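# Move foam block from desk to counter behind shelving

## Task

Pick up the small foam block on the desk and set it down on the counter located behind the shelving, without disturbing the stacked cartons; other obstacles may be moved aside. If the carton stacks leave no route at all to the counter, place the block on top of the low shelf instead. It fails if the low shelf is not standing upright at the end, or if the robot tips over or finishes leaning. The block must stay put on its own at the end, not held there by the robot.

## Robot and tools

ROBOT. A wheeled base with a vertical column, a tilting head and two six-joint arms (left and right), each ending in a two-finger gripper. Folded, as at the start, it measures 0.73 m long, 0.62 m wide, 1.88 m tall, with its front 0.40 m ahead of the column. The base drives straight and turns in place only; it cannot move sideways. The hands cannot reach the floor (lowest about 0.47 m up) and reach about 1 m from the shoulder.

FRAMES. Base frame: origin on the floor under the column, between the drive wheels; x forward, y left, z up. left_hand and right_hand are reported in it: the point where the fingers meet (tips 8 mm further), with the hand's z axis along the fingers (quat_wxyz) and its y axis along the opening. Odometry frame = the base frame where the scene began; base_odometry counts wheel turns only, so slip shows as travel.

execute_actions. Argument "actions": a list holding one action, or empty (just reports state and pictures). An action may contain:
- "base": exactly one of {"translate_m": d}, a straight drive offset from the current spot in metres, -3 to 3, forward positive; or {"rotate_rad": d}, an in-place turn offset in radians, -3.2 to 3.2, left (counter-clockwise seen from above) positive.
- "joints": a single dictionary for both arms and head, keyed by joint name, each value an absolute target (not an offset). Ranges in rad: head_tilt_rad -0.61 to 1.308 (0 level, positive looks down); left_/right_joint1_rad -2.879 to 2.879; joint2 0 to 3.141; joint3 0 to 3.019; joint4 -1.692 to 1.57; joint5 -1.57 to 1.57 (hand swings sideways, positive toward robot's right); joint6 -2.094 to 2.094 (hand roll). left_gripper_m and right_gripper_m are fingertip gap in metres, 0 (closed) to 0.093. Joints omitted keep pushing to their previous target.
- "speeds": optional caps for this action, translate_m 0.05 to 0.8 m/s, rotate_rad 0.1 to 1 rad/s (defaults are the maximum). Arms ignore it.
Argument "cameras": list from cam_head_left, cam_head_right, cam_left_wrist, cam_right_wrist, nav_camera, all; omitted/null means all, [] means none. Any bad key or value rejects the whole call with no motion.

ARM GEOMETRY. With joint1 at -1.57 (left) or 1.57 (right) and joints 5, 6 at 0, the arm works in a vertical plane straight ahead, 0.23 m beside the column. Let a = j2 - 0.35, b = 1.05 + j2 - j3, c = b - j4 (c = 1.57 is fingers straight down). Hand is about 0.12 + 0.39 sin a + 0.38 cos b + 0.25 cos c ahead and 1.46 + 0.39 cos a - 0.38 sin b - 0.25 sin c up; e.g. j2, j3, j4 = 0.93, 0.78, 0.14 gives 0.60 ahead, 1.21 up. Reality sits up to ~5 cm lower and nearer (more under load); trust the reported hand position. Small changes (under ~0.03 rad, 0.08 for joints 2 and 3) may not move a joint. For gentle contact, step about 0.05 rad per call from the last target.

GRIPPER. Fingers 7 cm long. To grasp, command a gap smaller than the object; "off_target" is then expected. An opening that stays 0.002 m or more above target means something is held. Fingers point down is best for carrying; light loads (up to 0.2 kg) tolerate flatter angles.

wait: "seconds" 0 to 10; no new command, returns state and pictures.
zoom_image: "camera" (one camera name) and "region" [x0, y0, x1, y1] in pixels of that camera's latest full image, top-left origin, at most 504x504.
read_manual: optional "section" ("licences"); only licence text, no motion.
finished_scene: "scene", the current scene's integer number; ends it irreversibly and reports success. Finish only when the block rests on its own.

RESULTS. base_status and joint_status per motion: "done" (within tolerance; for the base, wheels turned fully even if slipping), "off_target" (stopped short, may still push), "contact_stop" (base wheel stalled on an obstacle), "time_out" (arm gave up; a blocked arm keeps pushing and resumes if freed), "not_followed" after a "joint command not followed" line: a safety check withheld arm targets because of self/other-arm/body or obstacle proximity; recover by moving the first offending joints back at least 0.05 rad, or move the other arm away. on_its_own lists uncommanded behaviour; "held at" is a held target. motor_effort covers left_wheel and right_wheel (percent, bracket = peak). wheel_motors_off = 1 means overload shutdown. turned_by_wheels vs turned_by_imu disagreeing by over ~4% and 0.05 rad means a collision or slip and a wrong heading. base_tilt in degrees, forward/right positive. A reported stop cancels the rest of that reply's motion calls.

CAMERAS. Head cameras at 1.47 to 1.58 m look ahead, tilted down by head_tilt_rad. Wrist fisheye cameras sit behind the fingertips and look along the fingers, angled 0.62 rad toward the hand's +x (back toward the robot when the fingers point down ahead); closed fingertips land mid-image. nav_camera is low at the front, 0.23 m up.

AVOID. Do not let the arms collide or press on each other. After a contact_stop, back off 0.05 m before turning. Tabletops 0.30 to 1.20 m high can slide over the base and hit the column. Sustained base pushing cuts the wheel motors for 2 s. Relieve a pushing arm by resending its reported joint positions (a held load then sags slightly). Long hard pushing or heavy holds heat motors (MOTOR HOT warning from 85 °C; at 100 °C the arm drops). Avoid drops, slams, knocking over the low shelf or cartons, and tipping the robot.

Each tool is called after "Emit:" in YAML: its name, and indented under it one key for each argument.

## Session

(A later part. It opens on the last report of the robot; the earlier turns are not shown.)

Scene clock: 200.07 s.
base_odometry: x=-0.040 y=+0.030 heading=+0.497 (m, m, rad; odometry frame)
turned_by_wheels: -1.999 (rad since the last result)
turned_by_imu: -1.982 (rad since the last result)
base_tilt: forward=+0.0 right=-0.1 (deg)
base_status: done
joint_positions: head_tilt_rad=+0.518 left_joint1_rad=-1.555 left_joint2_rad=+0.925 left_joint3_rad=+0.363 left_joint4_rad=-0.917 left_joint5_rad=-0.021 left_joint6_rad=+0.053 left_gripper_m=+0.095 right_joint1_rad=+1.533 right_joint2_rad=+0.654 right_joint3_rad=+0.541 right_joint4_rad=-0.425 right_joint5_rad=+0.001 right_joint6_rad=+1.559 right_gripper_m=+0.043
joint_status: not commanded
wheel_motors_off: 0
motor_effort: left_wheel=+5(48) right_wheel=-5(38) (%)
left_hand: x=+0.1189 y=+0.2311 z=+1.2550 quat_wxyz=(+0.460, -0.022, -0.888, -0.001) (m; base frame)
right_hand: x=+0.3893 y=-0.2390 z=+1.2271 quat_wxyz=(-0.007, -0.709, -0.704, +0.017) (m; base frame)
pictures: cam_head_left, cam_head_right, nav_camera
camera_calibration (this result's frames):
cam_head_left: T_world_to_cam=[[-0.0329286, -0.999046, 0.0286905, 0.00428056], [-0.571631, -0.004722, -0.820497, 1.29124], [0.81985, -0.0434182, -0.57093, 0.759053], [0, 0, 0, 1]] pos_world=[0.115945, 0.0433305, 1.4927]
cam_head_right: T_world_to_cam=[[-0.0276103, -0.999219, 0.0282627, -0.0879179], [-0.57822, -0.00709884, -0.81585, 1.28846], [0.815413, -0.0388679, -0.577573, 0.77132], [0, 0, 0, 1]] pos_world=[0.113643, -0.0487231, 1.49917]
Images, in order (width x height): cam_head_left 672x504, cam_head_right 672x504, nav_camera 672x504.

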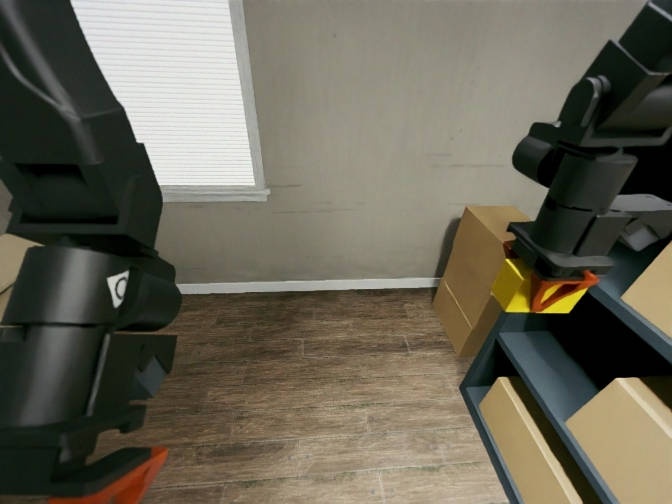

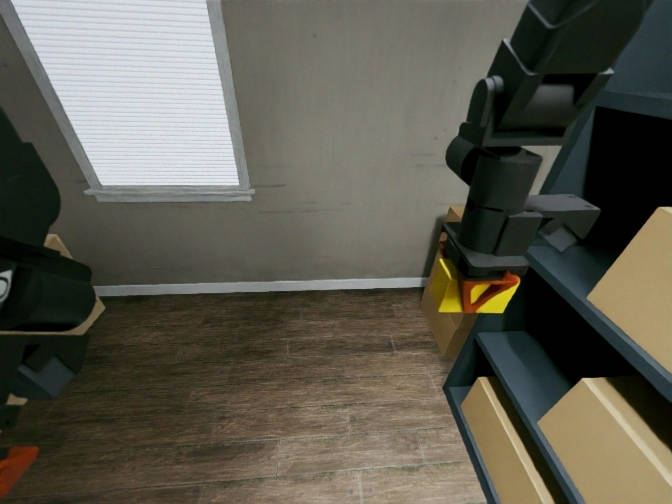

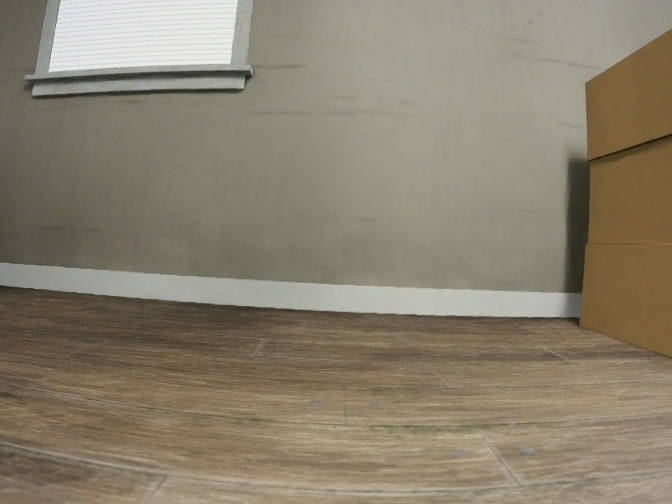

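Emit:
execute_actions:
  actions:
    - {"base":{"rotate_rad":-1.5},"joints":{"head_tilt_rad":0.3}}
  cameras: ["cam_head_left","cam_head_right","nav_camera"]

Scene clock: 209.63 s.
base_odometry: x=-0.040 y=+0.030 heading=-1.002 (m, m, rad; odometry frame)
turned_by_wheels: -1.499 (rad since the last result)
turned_by_imu: -1.488 (rad since the last result)
base_tilt: forward=+0.0 right=+0.0 (deg)
base_status: done
joint_positions: head_tilt_rad=+0.319 left_joint1_rad=-1.555 left_joint2_rad=+0.925 left_joint3_rad=+0.363 left_joint4_rad=-0.917 left_joint5_rad=-0.021 left_joint6_rad=+0.053 left_gripper_m=+0.095 right_joint1_rad=+1.533 right_joint2_rad=+0.654 right_joint3_rad=+0.541 right_joint4_rad=-0.425 right_joint5_rad=+0.001 right_joint6_rad=+1.559 right_gripper_m=+0.043
joint_status: all done
wheel_motors_off: 0
motor_effort: left_wheel=+5(29) right_wheel=-5(29) (%)
left_hand: x=+0.1189 y=+0.2311 z=+1.2550 quat_wxyz=(+0.460, -0.022, -0.888, -0.001) (m; base frame)
right_hand: x=+0.3893 y=-0.2390 z=+1.2271 quat_wxyz=(-0.007, -0.709, -0.704, +0.017) (m; base frame)
pictures: cam_head_left, cam_head_right, nav_camera
camera_calibration (this result's frames):
cam_head_left: T_world_to_cam=[[-0.0379399, -0.999046, 0.0216333, 0.0153992], [-0.398597, -0.004722, -0.917114, 1.43138], [0.916341, -0.0434182, -0.398037, 0.487973], [0, 0, 0, 1]] pos_world=[0.123978, 0.0433305, 1.50664]
cam_head_right: T_world_to_cam=[[-0.0326417, -0.999219, 0.0222627, -0.0784264], [-0.405973, -0.00709884, -0.913858, 1.43078], [0.913302, -0.0388679, -0.405424, 0.501317], [0, 0, 0, 1]] pos_world=[0.120445, -0.0487231, 1.51252]
Images, in order (width x height): cam_head_left 672x504, cam_head_right 672x504, nav_camera 672x504.

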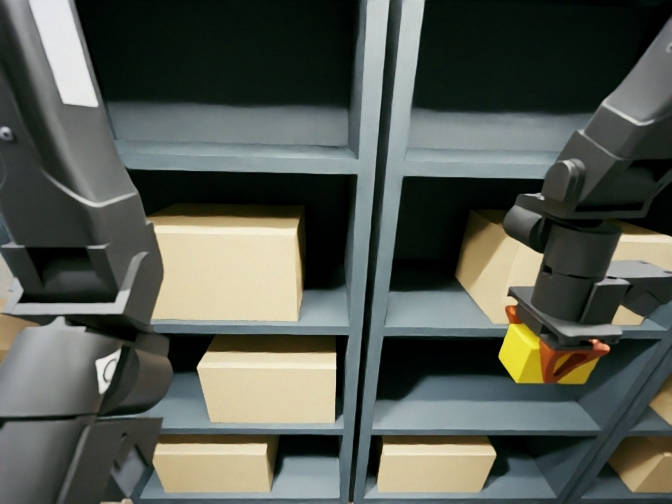

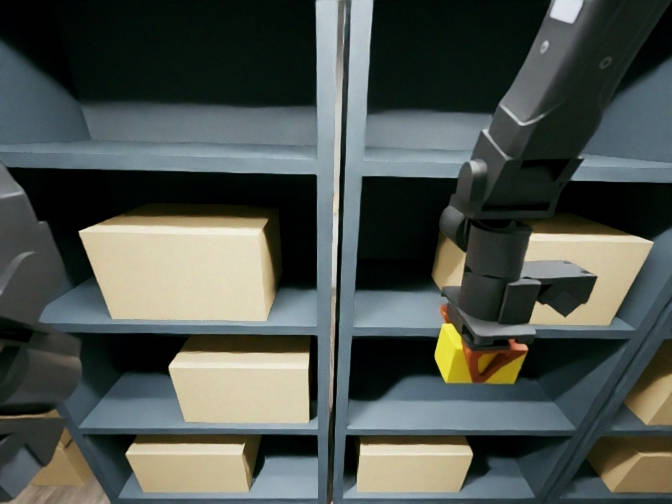

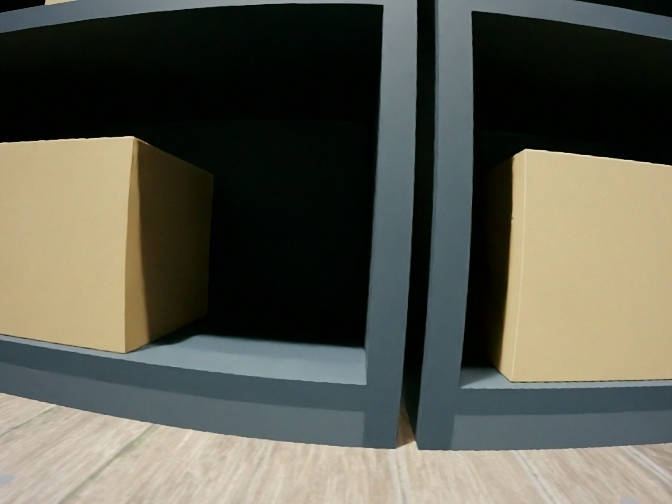

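Emit:
execute_actions:
  actions:
    - {"base":{"rotate_rad":-1.2},"joints":{"head_tilt_rad":0.45}}
  cameras: ["cam_head_left","cam_head_right","nav_camera"]

Scene clock: 217.70 s.
base_odometry: x=-0.040 y=+0.030 heading=-2.202 (m, m, rad; odometry frame)
turned_by_wheels: -1.199 (rad since the last result)
turned_by_imu: -1.190 (rad since the last result)
base_tilt: forward=+0.1 right=-0.1 (deg)
base_status: done
joint_positions: head_tilt_rad=+0.454 left_joint1_rad=-1.555 left_joint2_rad=+0.925 left_joint3_rad=+0.363 left_joint4_rad=-0.917 left_joint5_rad=-0.021 left_joint6_rad=+0.053 left_gripper_m=+0.095 right_joint1_rad=+1.533 right_joint2_rad=+0.654 right_joint3_rad=+0.541 right_joint4_rad=-0.425 right_joint5_rad=+0.001 right_joint6_rad=+1.559 right_gripper_m=+0.043
joint_status: all done
wheel_motors_off: 0
motor_effort: left_wheel=+6(30) right_wheel=-4(29) (%)
left_hand: x=+0.1189 y=+0.2311 z=+1.2550 quat_wxyz=(+0.460, -0.022, -0.888, -0.001) (m; base frame)
right_hand: x=+0.3893 y=-0.2390 z=+1.2271 quat_wxyz=(-0.007, -0.709, -0.704, +0.017) (m; base frame)
pictures: cam_head_left, cam_head_right, nav_camera
camera_calibration (this result's frames):
cam_head_left: T_world_to_cam=[[-0.0346808, -0.999046, 0.0265459, 0.00767091], [-0.51848, -0.004722, -0.855077, 1.34184], [0.854386, -0.0434182, -0.517822, 0.675539], [0, 0, 0, 1]] pos_world=[0.11881, 0.0433305, 1.49698]
cam_head_right: T_world_to_cam=[[-0.029346, -0.999219, 0.026456, -0.0850488], [-0.525351, -0.00709884, -0.850856, 1.33973], [0.85038, -0.0388679, -0.524732, 0.688197], [0, 0, 0, 1]] pos_world=[0.116103, -0.0487231, 1.50329]
Images, in order (width x height): cam_head_left 672x504, cam_head_right 672x504, nav_camera 672x504.

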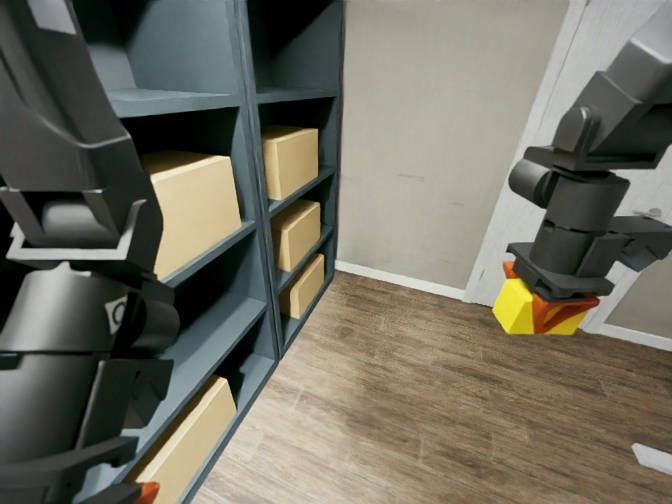

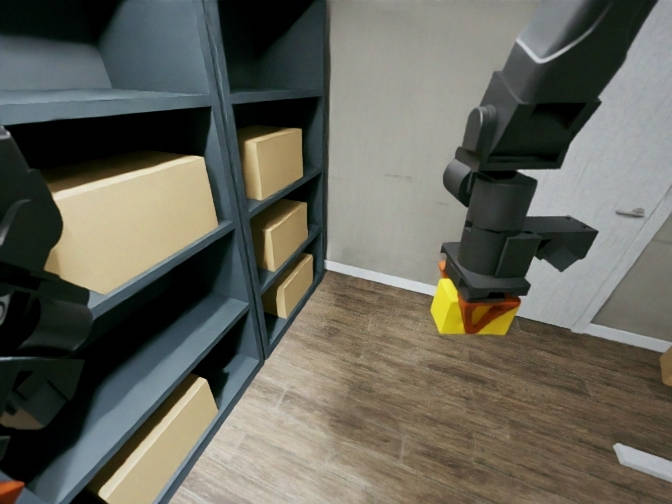

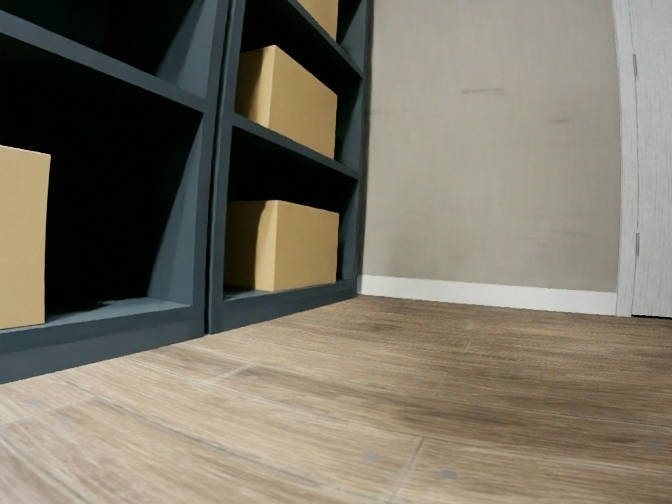

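Emit:
execute_actions:
  actions:
    - {"base":{"rotate_rad":-0.45}}
  cameras: []

Emit:
execute_actions:
  actions:
    - {"base":{"translate_m":1.2}}
  cameras: ["cam_head_left","cam_head_right","nav_camera","cam_left_wrist"]

Scene clock: 246.97 s.
base_odometry: x=-0.040 y=+0.030 heading=-2.651 (m, m, rad; odometry frame)
turned_by_wheels: -0.449 (rad since the last result)
turned_by_imu: -0.447 (rad since the last result)
base_tilt: forward=+0.0 right=-0.1 (deg)
base_status: done
joint_positions: head_tilt_rad=+0.454 left_joint1_rad=-1.555 left_joint2_rad=+0.925 left_joint3_rad=+0.363 left_joint4_rad=-0.917 left_joint5_rad=-0.021 left_joint6_rad=+0.053 left_gripper_m=+0.095 right_joint1_rad=+1.533 right_joint2_rad=+0.654 right_joint3_rad=+0.541 right_joint4_rad=-0.425 right_joint5_rad=+0.001 right_joint6_rad=+1.559 right_gripper_m=+0.043
joint_status: not commanded
wheel_motors_off: 0
motor_effort: left_wheel=+6(26) right_wheel=-4(33) (%)
left_hand: x=+0.1189 y=+0.2311 z=+1.2550 quat_wxyz=(+0.460, -0.022, -0.888, -0.001) (m; base frame)
right_hand: x=+0.3893 y=-0.2390 z=+1.2271 quat_wxyz=(-0.007, -0.709, -0.704, +0.017) (m; base frame)
pictures: none
No camera images: the call's "cameras" was empty. Leave "cameras" out to get every camera's image.

Scene clock: 250.53 s.
base_odometry: x=-1.099 y=-0.536 heading=-2.651 (m, m, rad; odometry frame)
turned_by_wheels: +0.000 (rad since the last result)
turned_by_imu: -0.002 (rad since the last result)
base_tilt: forward=+0.0 right=-0.1 (deg)
base_status: done
joint_positions: head_tilt_rad=+0.455 left_joint1_rad=-1.555 left_joint2_rad=+0.925 left_joint3_rad=+0.365 left_joint4_rad=-0.917 left_joint5_rad=-0.021 left_joint6_rad=+0.053 left_gripper_m=+0.095 right_joint1_rad=+1.533 right_joint2_rad=+0.654 right_joint3_rad=+0.544 right_joint4_rad=-0.425 right_joint5_rad=+0.001 right_joint6_rad=+1.559 right_gripper_m=+0.043
joint_status: not commanded
wheel_motors_off: 0
motor_effort: left_wheel=-2(54) right_wheel=+0(52) (%)
left_hand: x=+0.1201 y=+0.2311 z=+1.2545 quat_wxyz=(+0.459, -0.022, -0.888, -0.001) (m; base frame)
right_hand: x=+0.3910 y=-0.2391 z=+1.2276 quat_wxyz=(-0.008, -0.709, -0.705, +0.016) (m; base frame)
pictures: cam_head_left, cam_head_right, cam_left_wrist, nav_camera
camera_calibration (this result's frames):
cam_head_left: T_world_to_cam=[[-0.0346671, -0.999046, 0.0265638, 0.00764274], [-0.51892, -0.004722, -0.85481, 1.34145], [0.854119, -0.0434182, -0.518262, 0.676229], [0, 0, 0, 1]] pos_world=[0.118788, 0.0433305, 1.49694]
cam_head_right: T_world_to_cam=[[-0.0293324, -0.999219, 0.0264711, -0.0850727], [-0.525789, -0.00709884, -0.850586, 1.33933], [0.850109, -0.0388679, -0.52517, 0.688885], [0, 0, 0, 1]] pos_world=[0.116084, -0.0487231, 1.50325]
Images, in order (width x height): cam_head_left 672x504, cam_head_right 672x504, cam_left_wrist 616x616, nav_camera 672x504.

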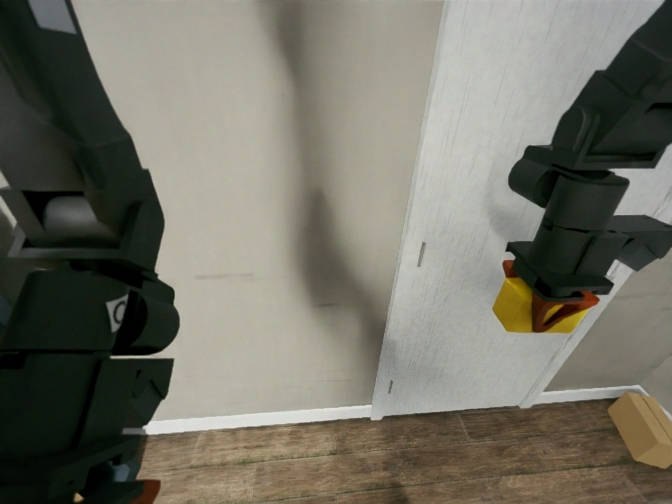

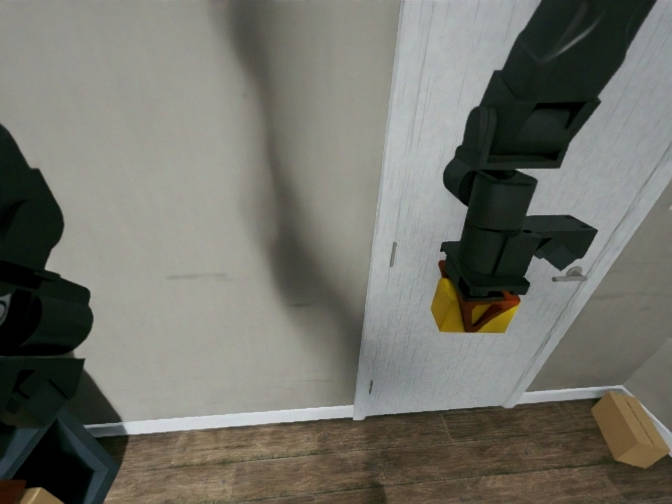

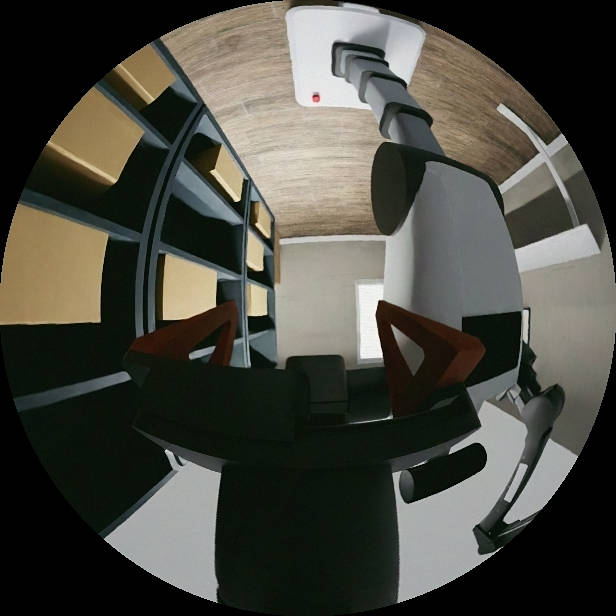

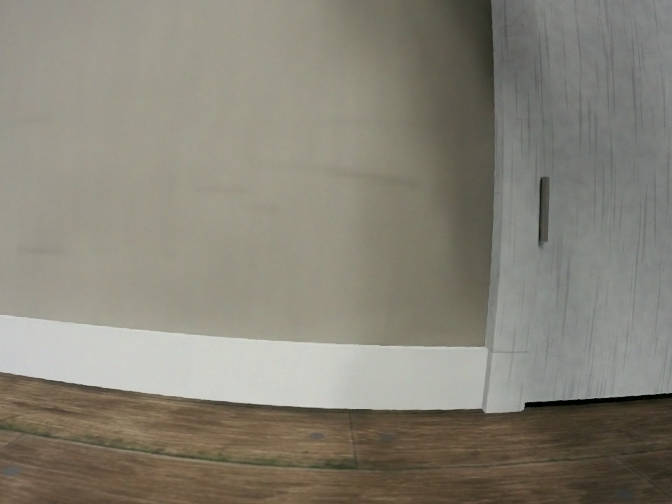

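Emit:
execute_actions:
  actions:
    - {"base":{"rotate_rad":1.2},"joints":{"head_tilt_rad":0.6}}
  cameras: ["cam_head_left","cam_head_right","nav_camera"]

Scene clock: 260.80 s.
base_odometry: x=-1.099 y=-0.536 heading=-1.452 (m, m, rad; odometry frame)
turned_by_wheels: +1.199 (rad since the last result)
turned_by_imu: +1.187 (rad since the last result)
base_tilt: forward=+0.0 right=-0.1 (deg)
base_status: done
joint_positions: head_tilt_rad=+0.603 left_joint1_rad=-1.555 left_joint2_rad=+0.925 left_joint3_rad=+0.365 left_joint4_rad=-0.917 left_joint5_rad=-0.021 left_joint6_rad=+0.053 left_gripper_m=+0.095 right_joint1_rad=+1.533 right_joint2_rad=+0.654 right_joint3_rad=+0.544 right_joint4_rad=-0.425 right_joint5_rad=+0.001 right_joint6_rad=+1.559 right_gripper_m=+0.043
joint_status: all done
wheel_motors_off: 0
motor_effort: left_wheel=-6(45) right_wheel=+5(33) (%)
left_hand: x=+0.1201 y=+0.2311 z=+1.2545 quat_wxyz=(+0.459, -0.022, -0.888, -0.001) (m; base frame)
right_hand: x=+0.3910 y=-0.2391 z=+1.2276 quat_wxyz=(-0.008, -0.709, -0.705, +0.016) (m; base frame)
pictures: cam_head_left, cam_head_right, nav_camera
camera_calibration (this result's frames):
cam_head_left: T_world_to_cam=[[-0.0303551, -0.999046, 0.0314008, -0.0000218432], [-0.639687, -0.004722, -0.768621, 1.21475], [0.768036, -0.0434182, -0.638934, 0.866369], [0, 0, 0, 1]] pos_world=[0.11166, 0.0433305, 1.48724]
cam_head_right: T_world_to_cam=[[-0.0250928, -0.999219, 0.0305198, -0.0915197], [-0.645855, -0.00709884, -0.763427, 1.21111], [0.763048, -0.0388679, -0.645173, 0.878042], [0, 0, 0, 1]] pos_world=[0.109919, -0.0487231, 1.49388]
Images, in order (width x height): cam_head_left 672x504, cam_head_right 672x504, nav_camera 672x504.

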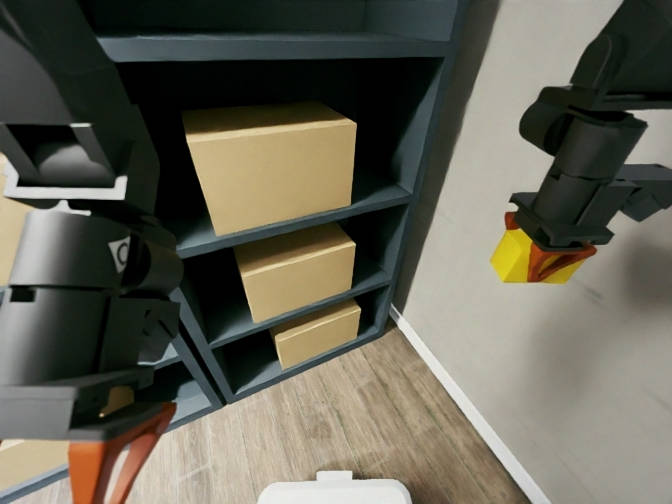

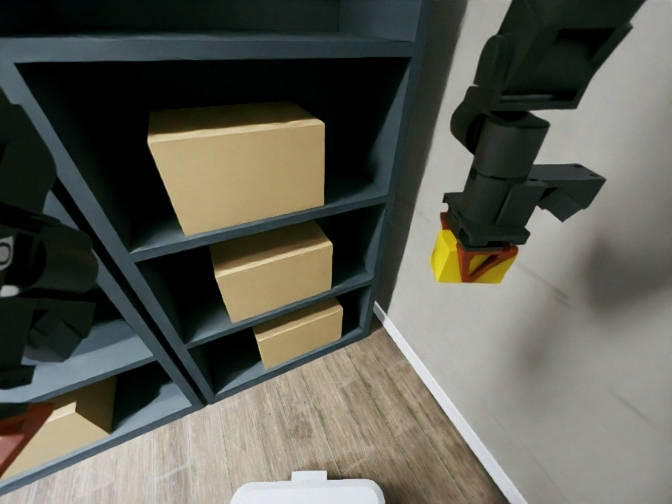

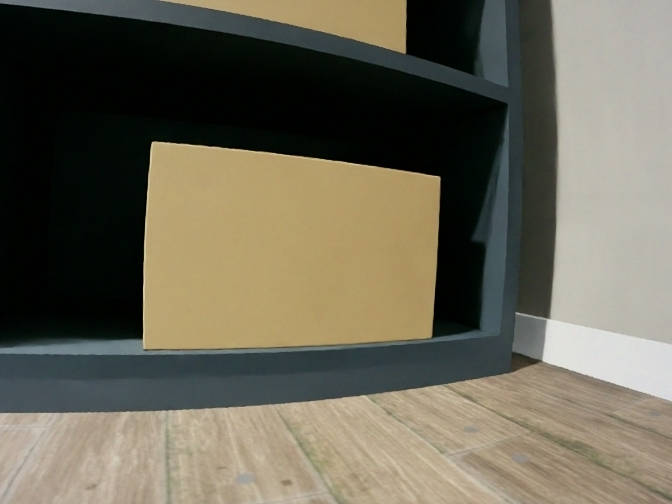

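Emit:
execute_actions:
  actions:
    - {"base":{"rotate_rad":1.95},"joints":{"head_tilt_rad":0.45}}
  cameras: ["cam_head_left"]

Emit:
execute_actions:
  actions:
    - {"base":{"translate_m":2.1}}
  cameras: ["cam_head_left","cam_head_right","nav_camera"]

Scene clock: 295.87 s.
base_odometry: x=-1.099 y=-0.536 heading=+0.497 (m, m, rad; odometry frame)
turned_by_wheels: +1.949 (rad since the last result)
turned_by_imu: +1.932 (rad since the last result)
base_tilt: forward=+0.0 right=-0.1 (deg)
base_status: done
joint_positions: head_tilt_rad=+0.468 left_joint1_rad=-1.555 left_joint2_rad=+0.925 left_joint3_rad=+0.365 left_joint4_rad=-0.917 left_joint5_rad=-0.021 left_joint6_rad=+0.053 left_gripper_m=+0.095 right_joint1_rad=+1.533 right_joint2_rad=+0.654 right_joint3_rad=+0.544 right_joint4_rad=-0.425 right_joint5_rad=+0.001 right_joint6_rad=+1.559 right_gripper_m=+0.043
joint_status: all done
wheel_motors_off: 0
motor_effort: left_wheel=-4(32) right_wheel=+4(31) (%)
left_hand: x=+0.1201 y=+0.2311 z=+1.2545 quat_wxyz=(+0.459, -0.022, -0.888, -0.001) (m; base frame)
right_hand: x=+0.3910 y=-0.2391 z=+1.2276 quat_wxyz=(-0.008, -0.709, -0.705, +0.016) (m; base frame)
pictures: cam_head_left
camera_calibration (this result's frames):
cam_head_left: T_world_to_cam=[[-0.0343013, -0.999046, 0.0270344, 0.00689969], [-0.530538, -0.004722, -0.847648, 1.331], [0.846967, -0.0434182, -0.529869, 0.694463], [0, 0, 0, 1]] pos_world=[0.118194, 0.0433305, 1.49601]
Images, in order (width x height): cam_head_left 672x504.

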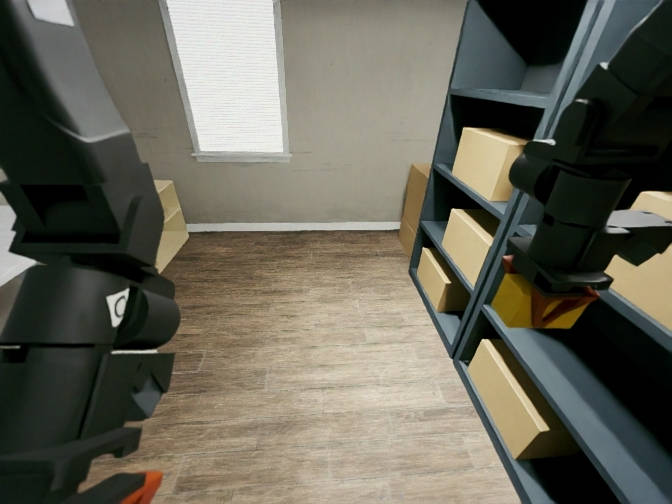

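Scene clock: 300.57 s.
base_odometry: x=+0.747 y=+0.467 heading=+0.498 (m, m, rad; odometry frame)
turned_by_wheels: +0.000 (rad since the last result)
turned_by_imu: -0.002 (rad since the last result)
base_tilt: forward=+0.0 right=-0.1 (deg)
base_status: done
joint_positions: head_tilt_rad=+0.468 left_joint1_rad=-1.555 left_joint2_rad=+0.925 left_joint3_rad=+0.364 left_joint4_rad=-0.917 left_joint5_rad=-0.021 left_joint6_rad=+0.053 left_gripper_m=+0.095 right_joint1_rad=+1.533 right_joint2_rad=+0.654 right_joint3_rad=+0.543 right_joint4_rad=-0.425 right_joint5_rad=+0.001 right_joint6_rad=+1.559 right_gripper_m=+0.043
joint_status: not commanded
wheel_motors_off: 0
motor_effort: left_wheel=+0(43) right_wheel=+0(63) (%)
left_hand: x=+0.1193 y=+0.2311 z=+1.2548 quat_wxyz=(+0.460, -0.022, -0.888, -0.001) (m; base frame)
right_hand: x=+0.3903 y=-0.2390 z=+1.2275 quat_wxyz=(-0.007, -0.709, -0.704, +0.016) (m; base frame)
pictures: cam_head_left, cam_head_right, nav_camera
camera_calibration (this result's frames):
cam_head_left: T_world_to_cam=[[-0.0343142, -0.999046, 0.0270181, 0.00692542], [-0.530135, -0.004722, -0.8479, 1.33137], [0.847219, -0.0434182, -0.529467, 0.693831], [0, 0, 0, 1]] pos_world=[0.118215, 0.0433305, 1.49604]
cam_head_right: T_world_to_cam=[[-0.0289812, -0.999219, 0.0268552, -0.0856818], [-0.536947, -0.00709884, -0.843586, 1.32911], [0.843118, -0.0388679, -0.536322, 0.706409], [0, 0, 0, 1]] pos_world=[0.115594, -0.0487231, 1.50238]
Images, in order (width x height): cam_head_left 672x504, cam_head_right 672x504, nav_camera 672x504.

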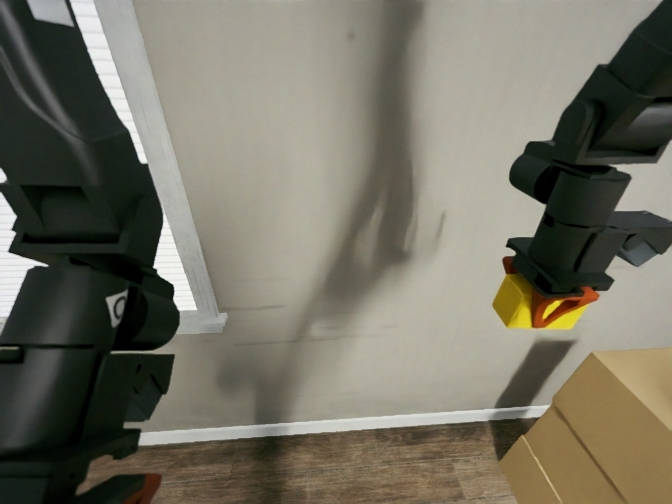

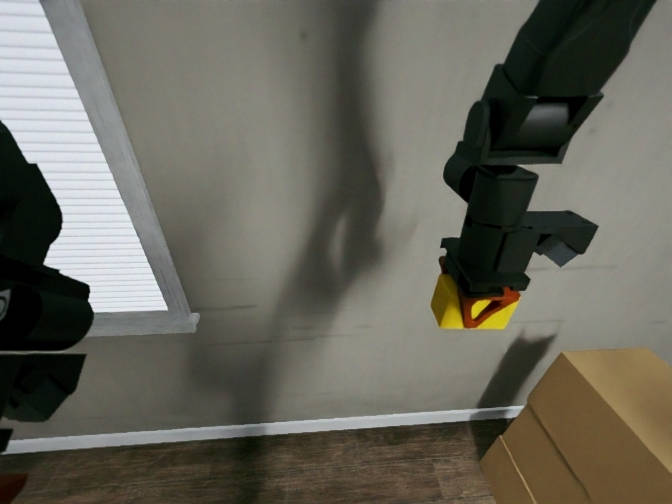

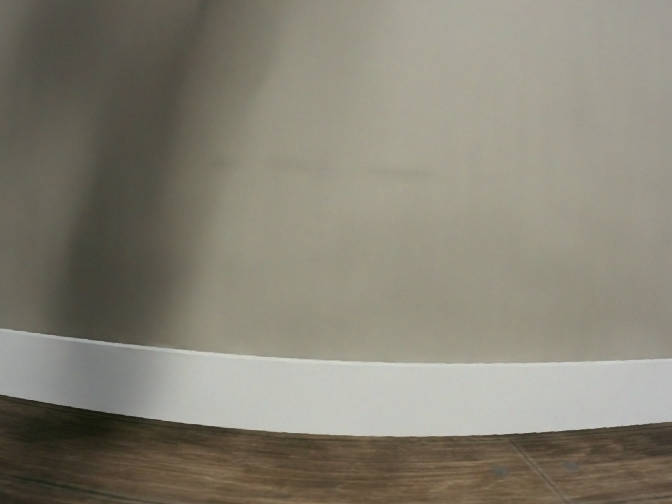

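Emit:
execute_actions:
  actions:
    - {"base":{"rotate_rad":-1.3}}
  cameras: ["cam_head_left","cam_head_right","nav_camera"]

Scene clock: 309.93 s.
base_odometry: x=+0.747 y=+0.467 heading=-0.801 (m, m, rad; odometry frame)
turned_by_wheels: -1.299 (rad since the last result)
turned_by_imu: -1.288 (rad since the last result)
base_tilt: forward=+0.1 right=-0.1 (deg)
base_status: done
joint_positions: head_tilt_rad=+0.468 left_joint1_rad=-1.555 left_joint2_rad=+0.925 left_joint3_rad=+0.364 left_joint4_rad=-0.917 left_joint5_rad=-0.021 left_joint6_rad=+0.053 left_gripper_m=+0.095 right_joint1_rad=+1.533 right_joint2_rad=+0.654 right_joint3_rad=+0.543 right_joint4_rad=-0.425 right_joint5_rad=+0.001 right_joint6_rad=+1.559 right_gripper_m=+0.043
joint_status: not commanded
wheel_motors_off: 0
motor_effort: left_wheel=+6(31) right_wheel=-4(50) (%)
left_hand: x=+0.1193 y=+0.2311 z=+1.2548 quat_wxyz=(+0.460, -0.022, -0.888, -0.001) (m; base frame)
right_hand: x=+0.3903 y=-0.2390 z=+1.2275 quat_wxyz=(-0.007, -0.709, -0.704, +0.016) (m; base frame)
pictures: cam_head_left, cam_head_right, nav_camera
camera_calibration (this result's frames):
cam_head_left: T_world_to_cam=[[-0.0343142, -0.999046, 0.0270181, 0.00692541], [-0.530135, -0.004722, -0.8479, 1.33137], [0.847219, -0.0434182, -0.529467, 0.693831], [0, 0, 0, 1]] pos_world=[0.118215, 0.0433305, 1.49604]
cam_head_right: T_world_to_cam=[[-0.0289812, -0.999219, 0.0268552, -0.0856818], [-0.536947, -0.00709884, -0.843586, 1.32911], [0.843118, -0.0388679, -0.536322, 0.706409], [0, 0, 0, 1]] pos_world=[0.115594, -0.0487231, 1.50238]
Images, in order (width x height): cam_head_left 672x504, cam_head_right 672x504, nav_camera 672x504.

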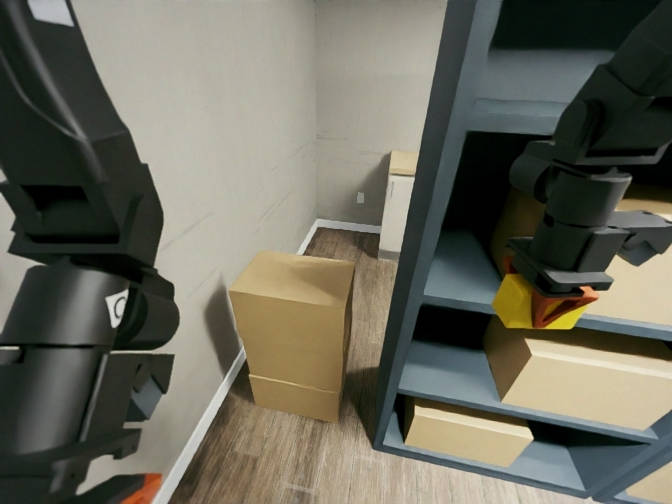

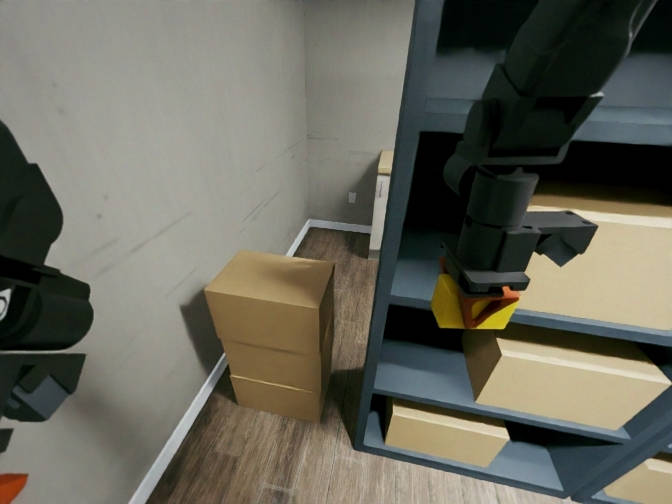

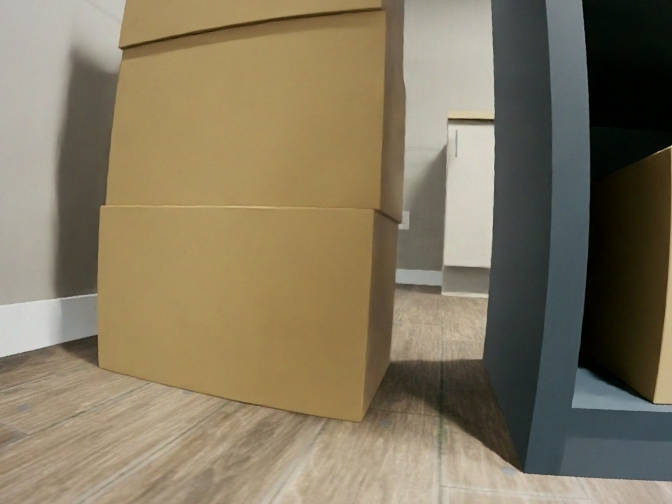

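Emit:
execute_actions:
  actions:
    - {"base":{"rotate_rad":2.9},"joints":{"head_tilt_rad":0.55}}
  cameras: ["cam_head_left","cam_head_right","nav_camera"]

Scene clock: 329.60 s.
base_odometry: x=+0.747 y=+0.467 heading=+2.098 (m, m, rad; odometry frame)
turned_by_wheels: +2.899 (rad since the last result)
turned_by_imu: +2.871 (rad since the last result)
base_tilt: forward=+0.0 right=-0.1 (deg)
base_status: done
joint_positions: head_tilt_rad=+0.554 left_joint1_rad=-1.555 left_joint2_rad=+0.925 left_joint3_rad=+0.364 left_joint4_rad=-0.917 left_joint5_rad=-0.021 left_joint6_rad=+0.053 left_gripper_m=+0.095 right_joint1_rad=+1.533 right_joint2_rad=+0.654 right_joint3_rad=+0.543 right_joint4_rad=-0.425 right_joint5_rad=+0.001 right_joint6_rad=+1.559 right_gripper_m=+0.043
joint_status: all done
wheel_motors_off: 0
motor_effort: left_wheel=-4(26) right_wheel=+5(37) (%)
left_hand: x=+0.1193 y=+0.2311 z=+1.2548 quat_wxyz=(+0.460, -0.022, -0.888, -0.001) (m; base frame)
right_hand: x=+0.3903 y=-0.2390 z=+1.2275 quat_wxyz=(-0.007, -0.709, -0.704, +0.016) (m; base frame)
pictures: cam_head_left, cam_head_right, nav_camera
camera_calibration (this result's frames):
cam_head_left: T_world_to_cam=[[-0.0318755, -0.999046, 0.0298562, 0.00243286], [-0.600768, -0.004722, -0.799409, 1.26022], [0.798788, -0.0434182, -0.600044, 0.804942], [0, 0, 0, 1]] pos_world=[0.114202, 0.0433305, 1.49036]
cam_head_right: T_world_to_cam=[[-0.026576, -0.999219, 0.0292373, -0.0894706], [-0.607186, -0.00709884, -0.794528, 1.25708], [0.794115, -0.0388679, -0.606523, 0.816968], [0, 0, 0, 1]] pos_world=[0.112133, -0.0487231, 1.49691]
Images, in order (width x height): cam_head_left 672x504, cam_head_right 672x504, nav_camera 672x504.

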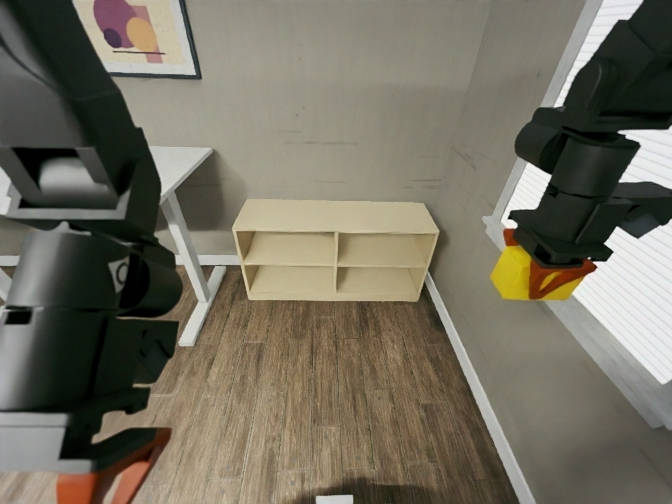

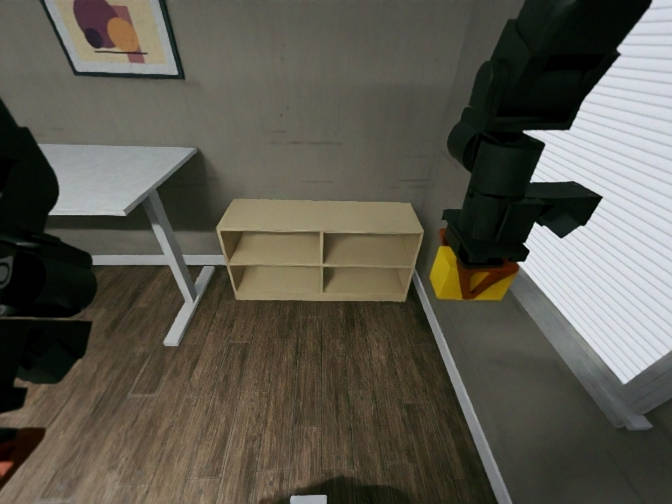

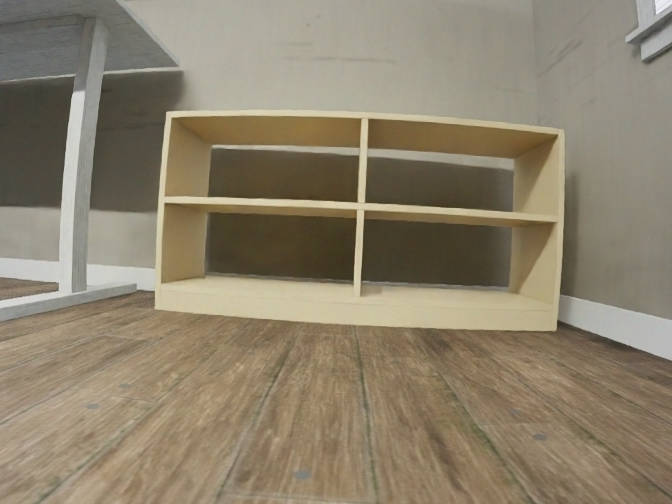

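Emit:
execute_actions:
  actions:
    - {"base":{"translate_m":0.7},"joints":{"right_joint2_rad":2.25,"right_joint3_rad":2.02,"right_joint4_rad":-0.29,"head_tilt_rad":0.9}}
  cameras: ["cam_head_left","cam_head_right","nav_camera","cam_right_wrist"]

Scene clock: 363.73 s.
base_odometry: x=+0.394 y=+1.071 heading=+2.098 (m, m, rad; odometry frame)
turned_by_wheels: +0.000 (rad since the last result)
turned_by_imu: -0.002 (rad since the last result)
base_tilt: forward=+0.0 right=+0.0 (deg)
base_status: done
joint_positions: head_tilt_rad=+0.901 left_joint1_rad=-1.555 left_joint2_rad=+0.925 left_joint3_rad=+0.365 left_joint4_rad=-0.917 left_joint5_rad=-0.021 left_joint6_rad=+0.053 left_gripper_m=+0.095 right_joint1_rad=+1.533 right_joint2_rad=+2.254 right_joint3_rad=+2.014 right_joint4_rad=-0.296 right_joint5_rad=+0.001 right_joint6_rad=+1.559 right_gripper_m=+0.043
joint_status: all done
wheel_motors_off: 0
motor_effort: left_wheel=-1(44) right_wheel=+0(64) (%)
left_hand: x=+0.1199 y=+0.2311 z=+1.2546 quat_wxyz=(+0.459, -0.022, -0.888, -0.001) (m; base frame)
right_hand: x=+0.5904 y=-0.2597 z=+0.7170 quat_wxyz=(-0.007, -0.709, -0.704, +0.016) (m; base frame)
pictures: cam_head_left, cam_head_right, cam_right_wrist, nav_camera
camera_calibration (this result's frames):
cam_head_left: T_world_to_cam=[[-0.0197918, -0.999046, 0.0389323, -0.0121486], [-0.83725, -0.004722, -0.5468, 0.883029], [0.546462, -0.0434182, -0.836357, 1.18148], [0, 0, 0, 1]] pos_world=[0.0934409, 0.0433305, 1.47145]
cam_head_right: T_world_to_cam=[[-0.0150205, -0.999219, 0.0365444, -0.101301], [-0.84162, -0.00709884, -0.540024, 0.876861], [0.539862, -0.0388679, -0.840856, 1.19055], [0, 0, 0, 1]] pos_world=[0.0937271, -0.0487231, 1.47831]
cam_right_wrist: T_world_to_cam=[[-0.999899, 0.0141035, 0.00154466, 0.596928], [0.0124725, 0.821892, 0.569507, -0.19577], [0.00676248, 0.569469, -0.821985, 0.851883], [0, 0, 0, 1]] pos_world=[0.593548, -0.332638, 0.810806]
Images, in order (width x height): cam_head_left 672x504, cam_head_right 672x504, cam_right_wrist 616x616, nav_camera 672x504.

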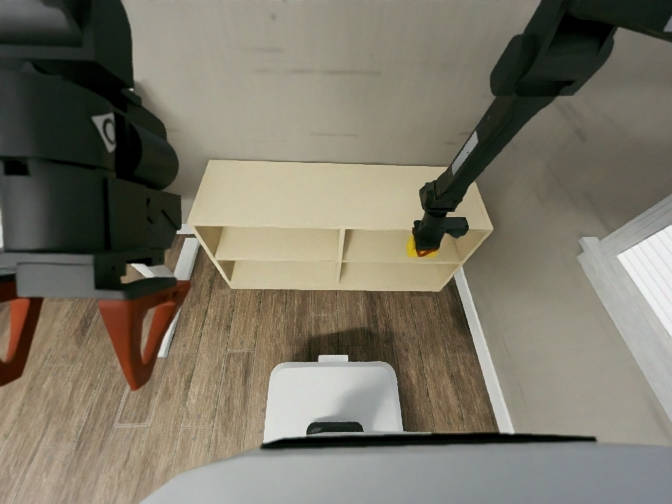

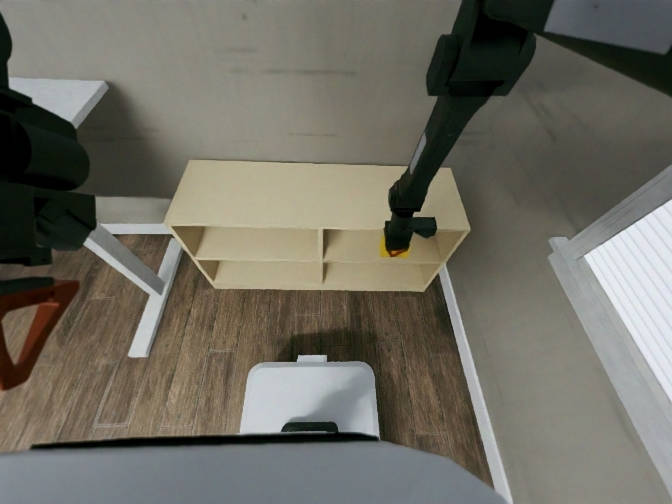

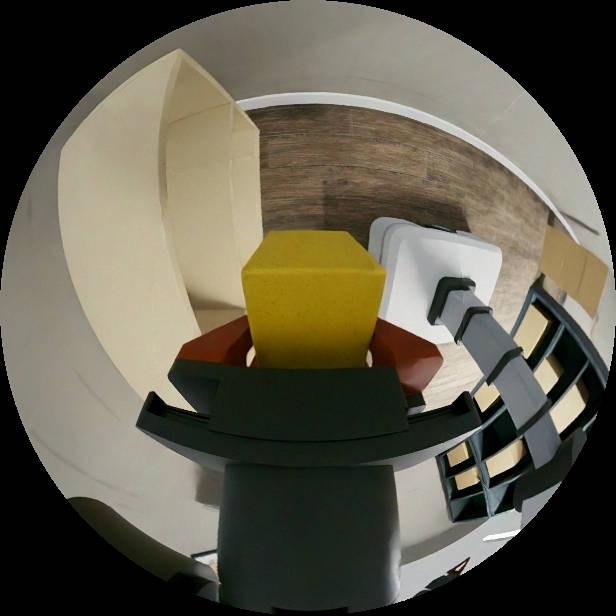

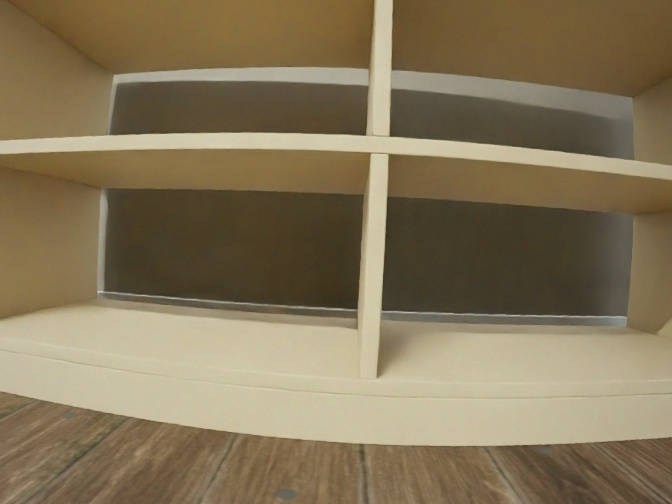

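Emit:
execute_actions:
  actions:
    - {"base":{"translate_m":0.28},"speeds":{"translate_m":0.3}}
  cameras: ["cam_head_left","cam_head_right","cam_right_wrist"]

Scene clock: 376.73 s.
base_odometry: x=+0.254 y=+1.314 heading=+2.098 (m, m, rad; odometry frame)
turned_by_wheels: +0.000 (rad since the last result)
turned_by_imu: -0.002 (rad since the last result)
base_tilt: forward=+0.0 right=-0.1 (deg)
base_status: done
joint_positions: head_tilt_rad=+0.902 left_joint1_rad=-1.555 left_joint2_rad=+0.925 left_joint3_rad=+0.365 left_joint4_rad=-0.917 left_joint5_rad=-0.021 left_joint6_rad=+0.053 left_gripper_m=+0.095 right_joint1_rad=+1.533 right_joint2_rad=+2.253 right_joint3_rad=+2.016 right_joint4_rad=-0.296 right_joint5_rad=+0.001 right_joint6_rad=+1.559 right_gripper_m=+0.043
joint_status: not commanded
wheel_motors_off: 0
motor_effort: left_wheel=+0(31) right_wheel=+1(37) (%)
left_hand: x=+0.1199 y=+0.2311 z=+1.2546 quat_wxyz=(+0.459, -0.022, -0.888, -0.001) (m; base frame)
right_hand: x=+0.5921 y=-0.2597 z=+0.7175 quat_wxyz=(-0.008, -0.709, -0.705, +0.015) (m; base frame)
pictures: cam_head_left, cam_head_right, cam_right_wrist
camera_calibration (this result's frames):
cam_head_left: T_world_to_cam=[[-0.0197798, -0.999046, 0.0389384, -0.0121586], [-0.837418, -0.004722, -0.546542, 0.882639], [0.546204, -0.0434182, -0.836526, 1.18175], [0, 0, 0, 1]] pos_world=[0.0934197, 0.0433305, 1.47144]
cam_head_right: T_world_to_cam=[[-0.0150092, -0.999219, 0.036549, -0.101309], [-0.841786, -0.00709884, -0.539764, 0.876469], [0.539602, -0.0388679, -0.841022, 1.19082], [0, 0, 0, 1]] pos_world=[0.093708, -0.0487231, 1.4783]
cam_right_wrist: T_world_to_cam=[[-0.999901, 0.0140155, -0.00112418, 0.600552], [0.0108805, 0.821922, 0.569496, -0.195138], [0.00890577, 0.569428, -0.821993, 0.851063], [0, 0, 0, 1]] pos_world=[0.595037, -0.332647, 0.811374]
Images, in order (width x height): cam_head_left 672x504, cam_head_right 672x504, cam_right_wrist 616x616.

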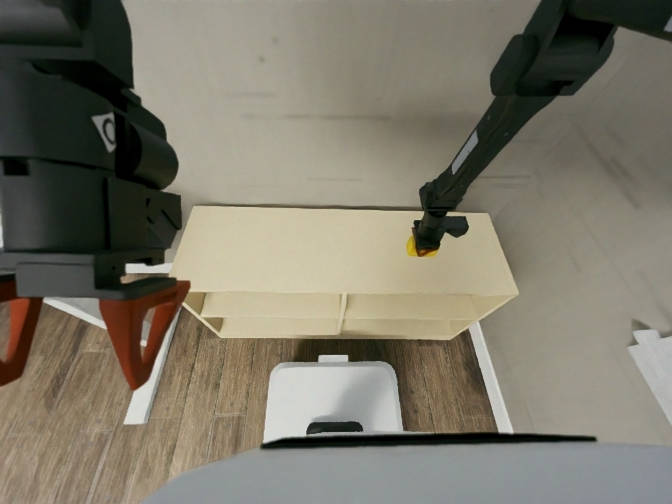

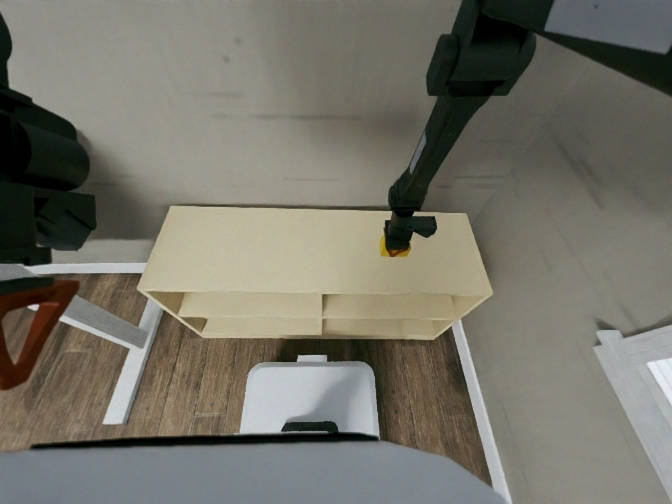

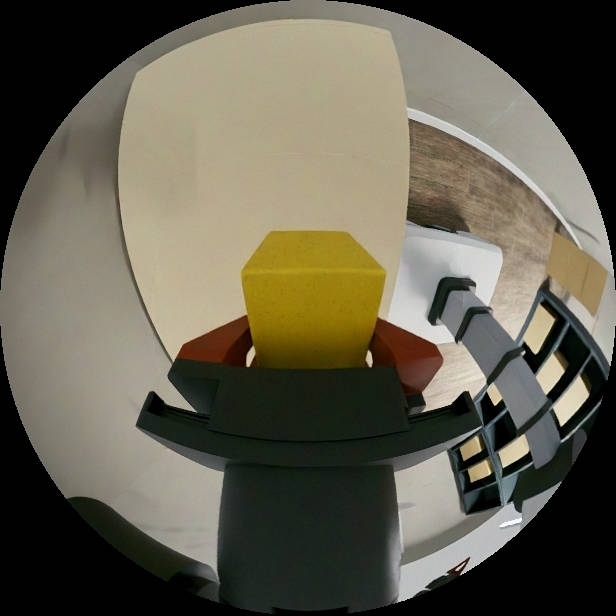

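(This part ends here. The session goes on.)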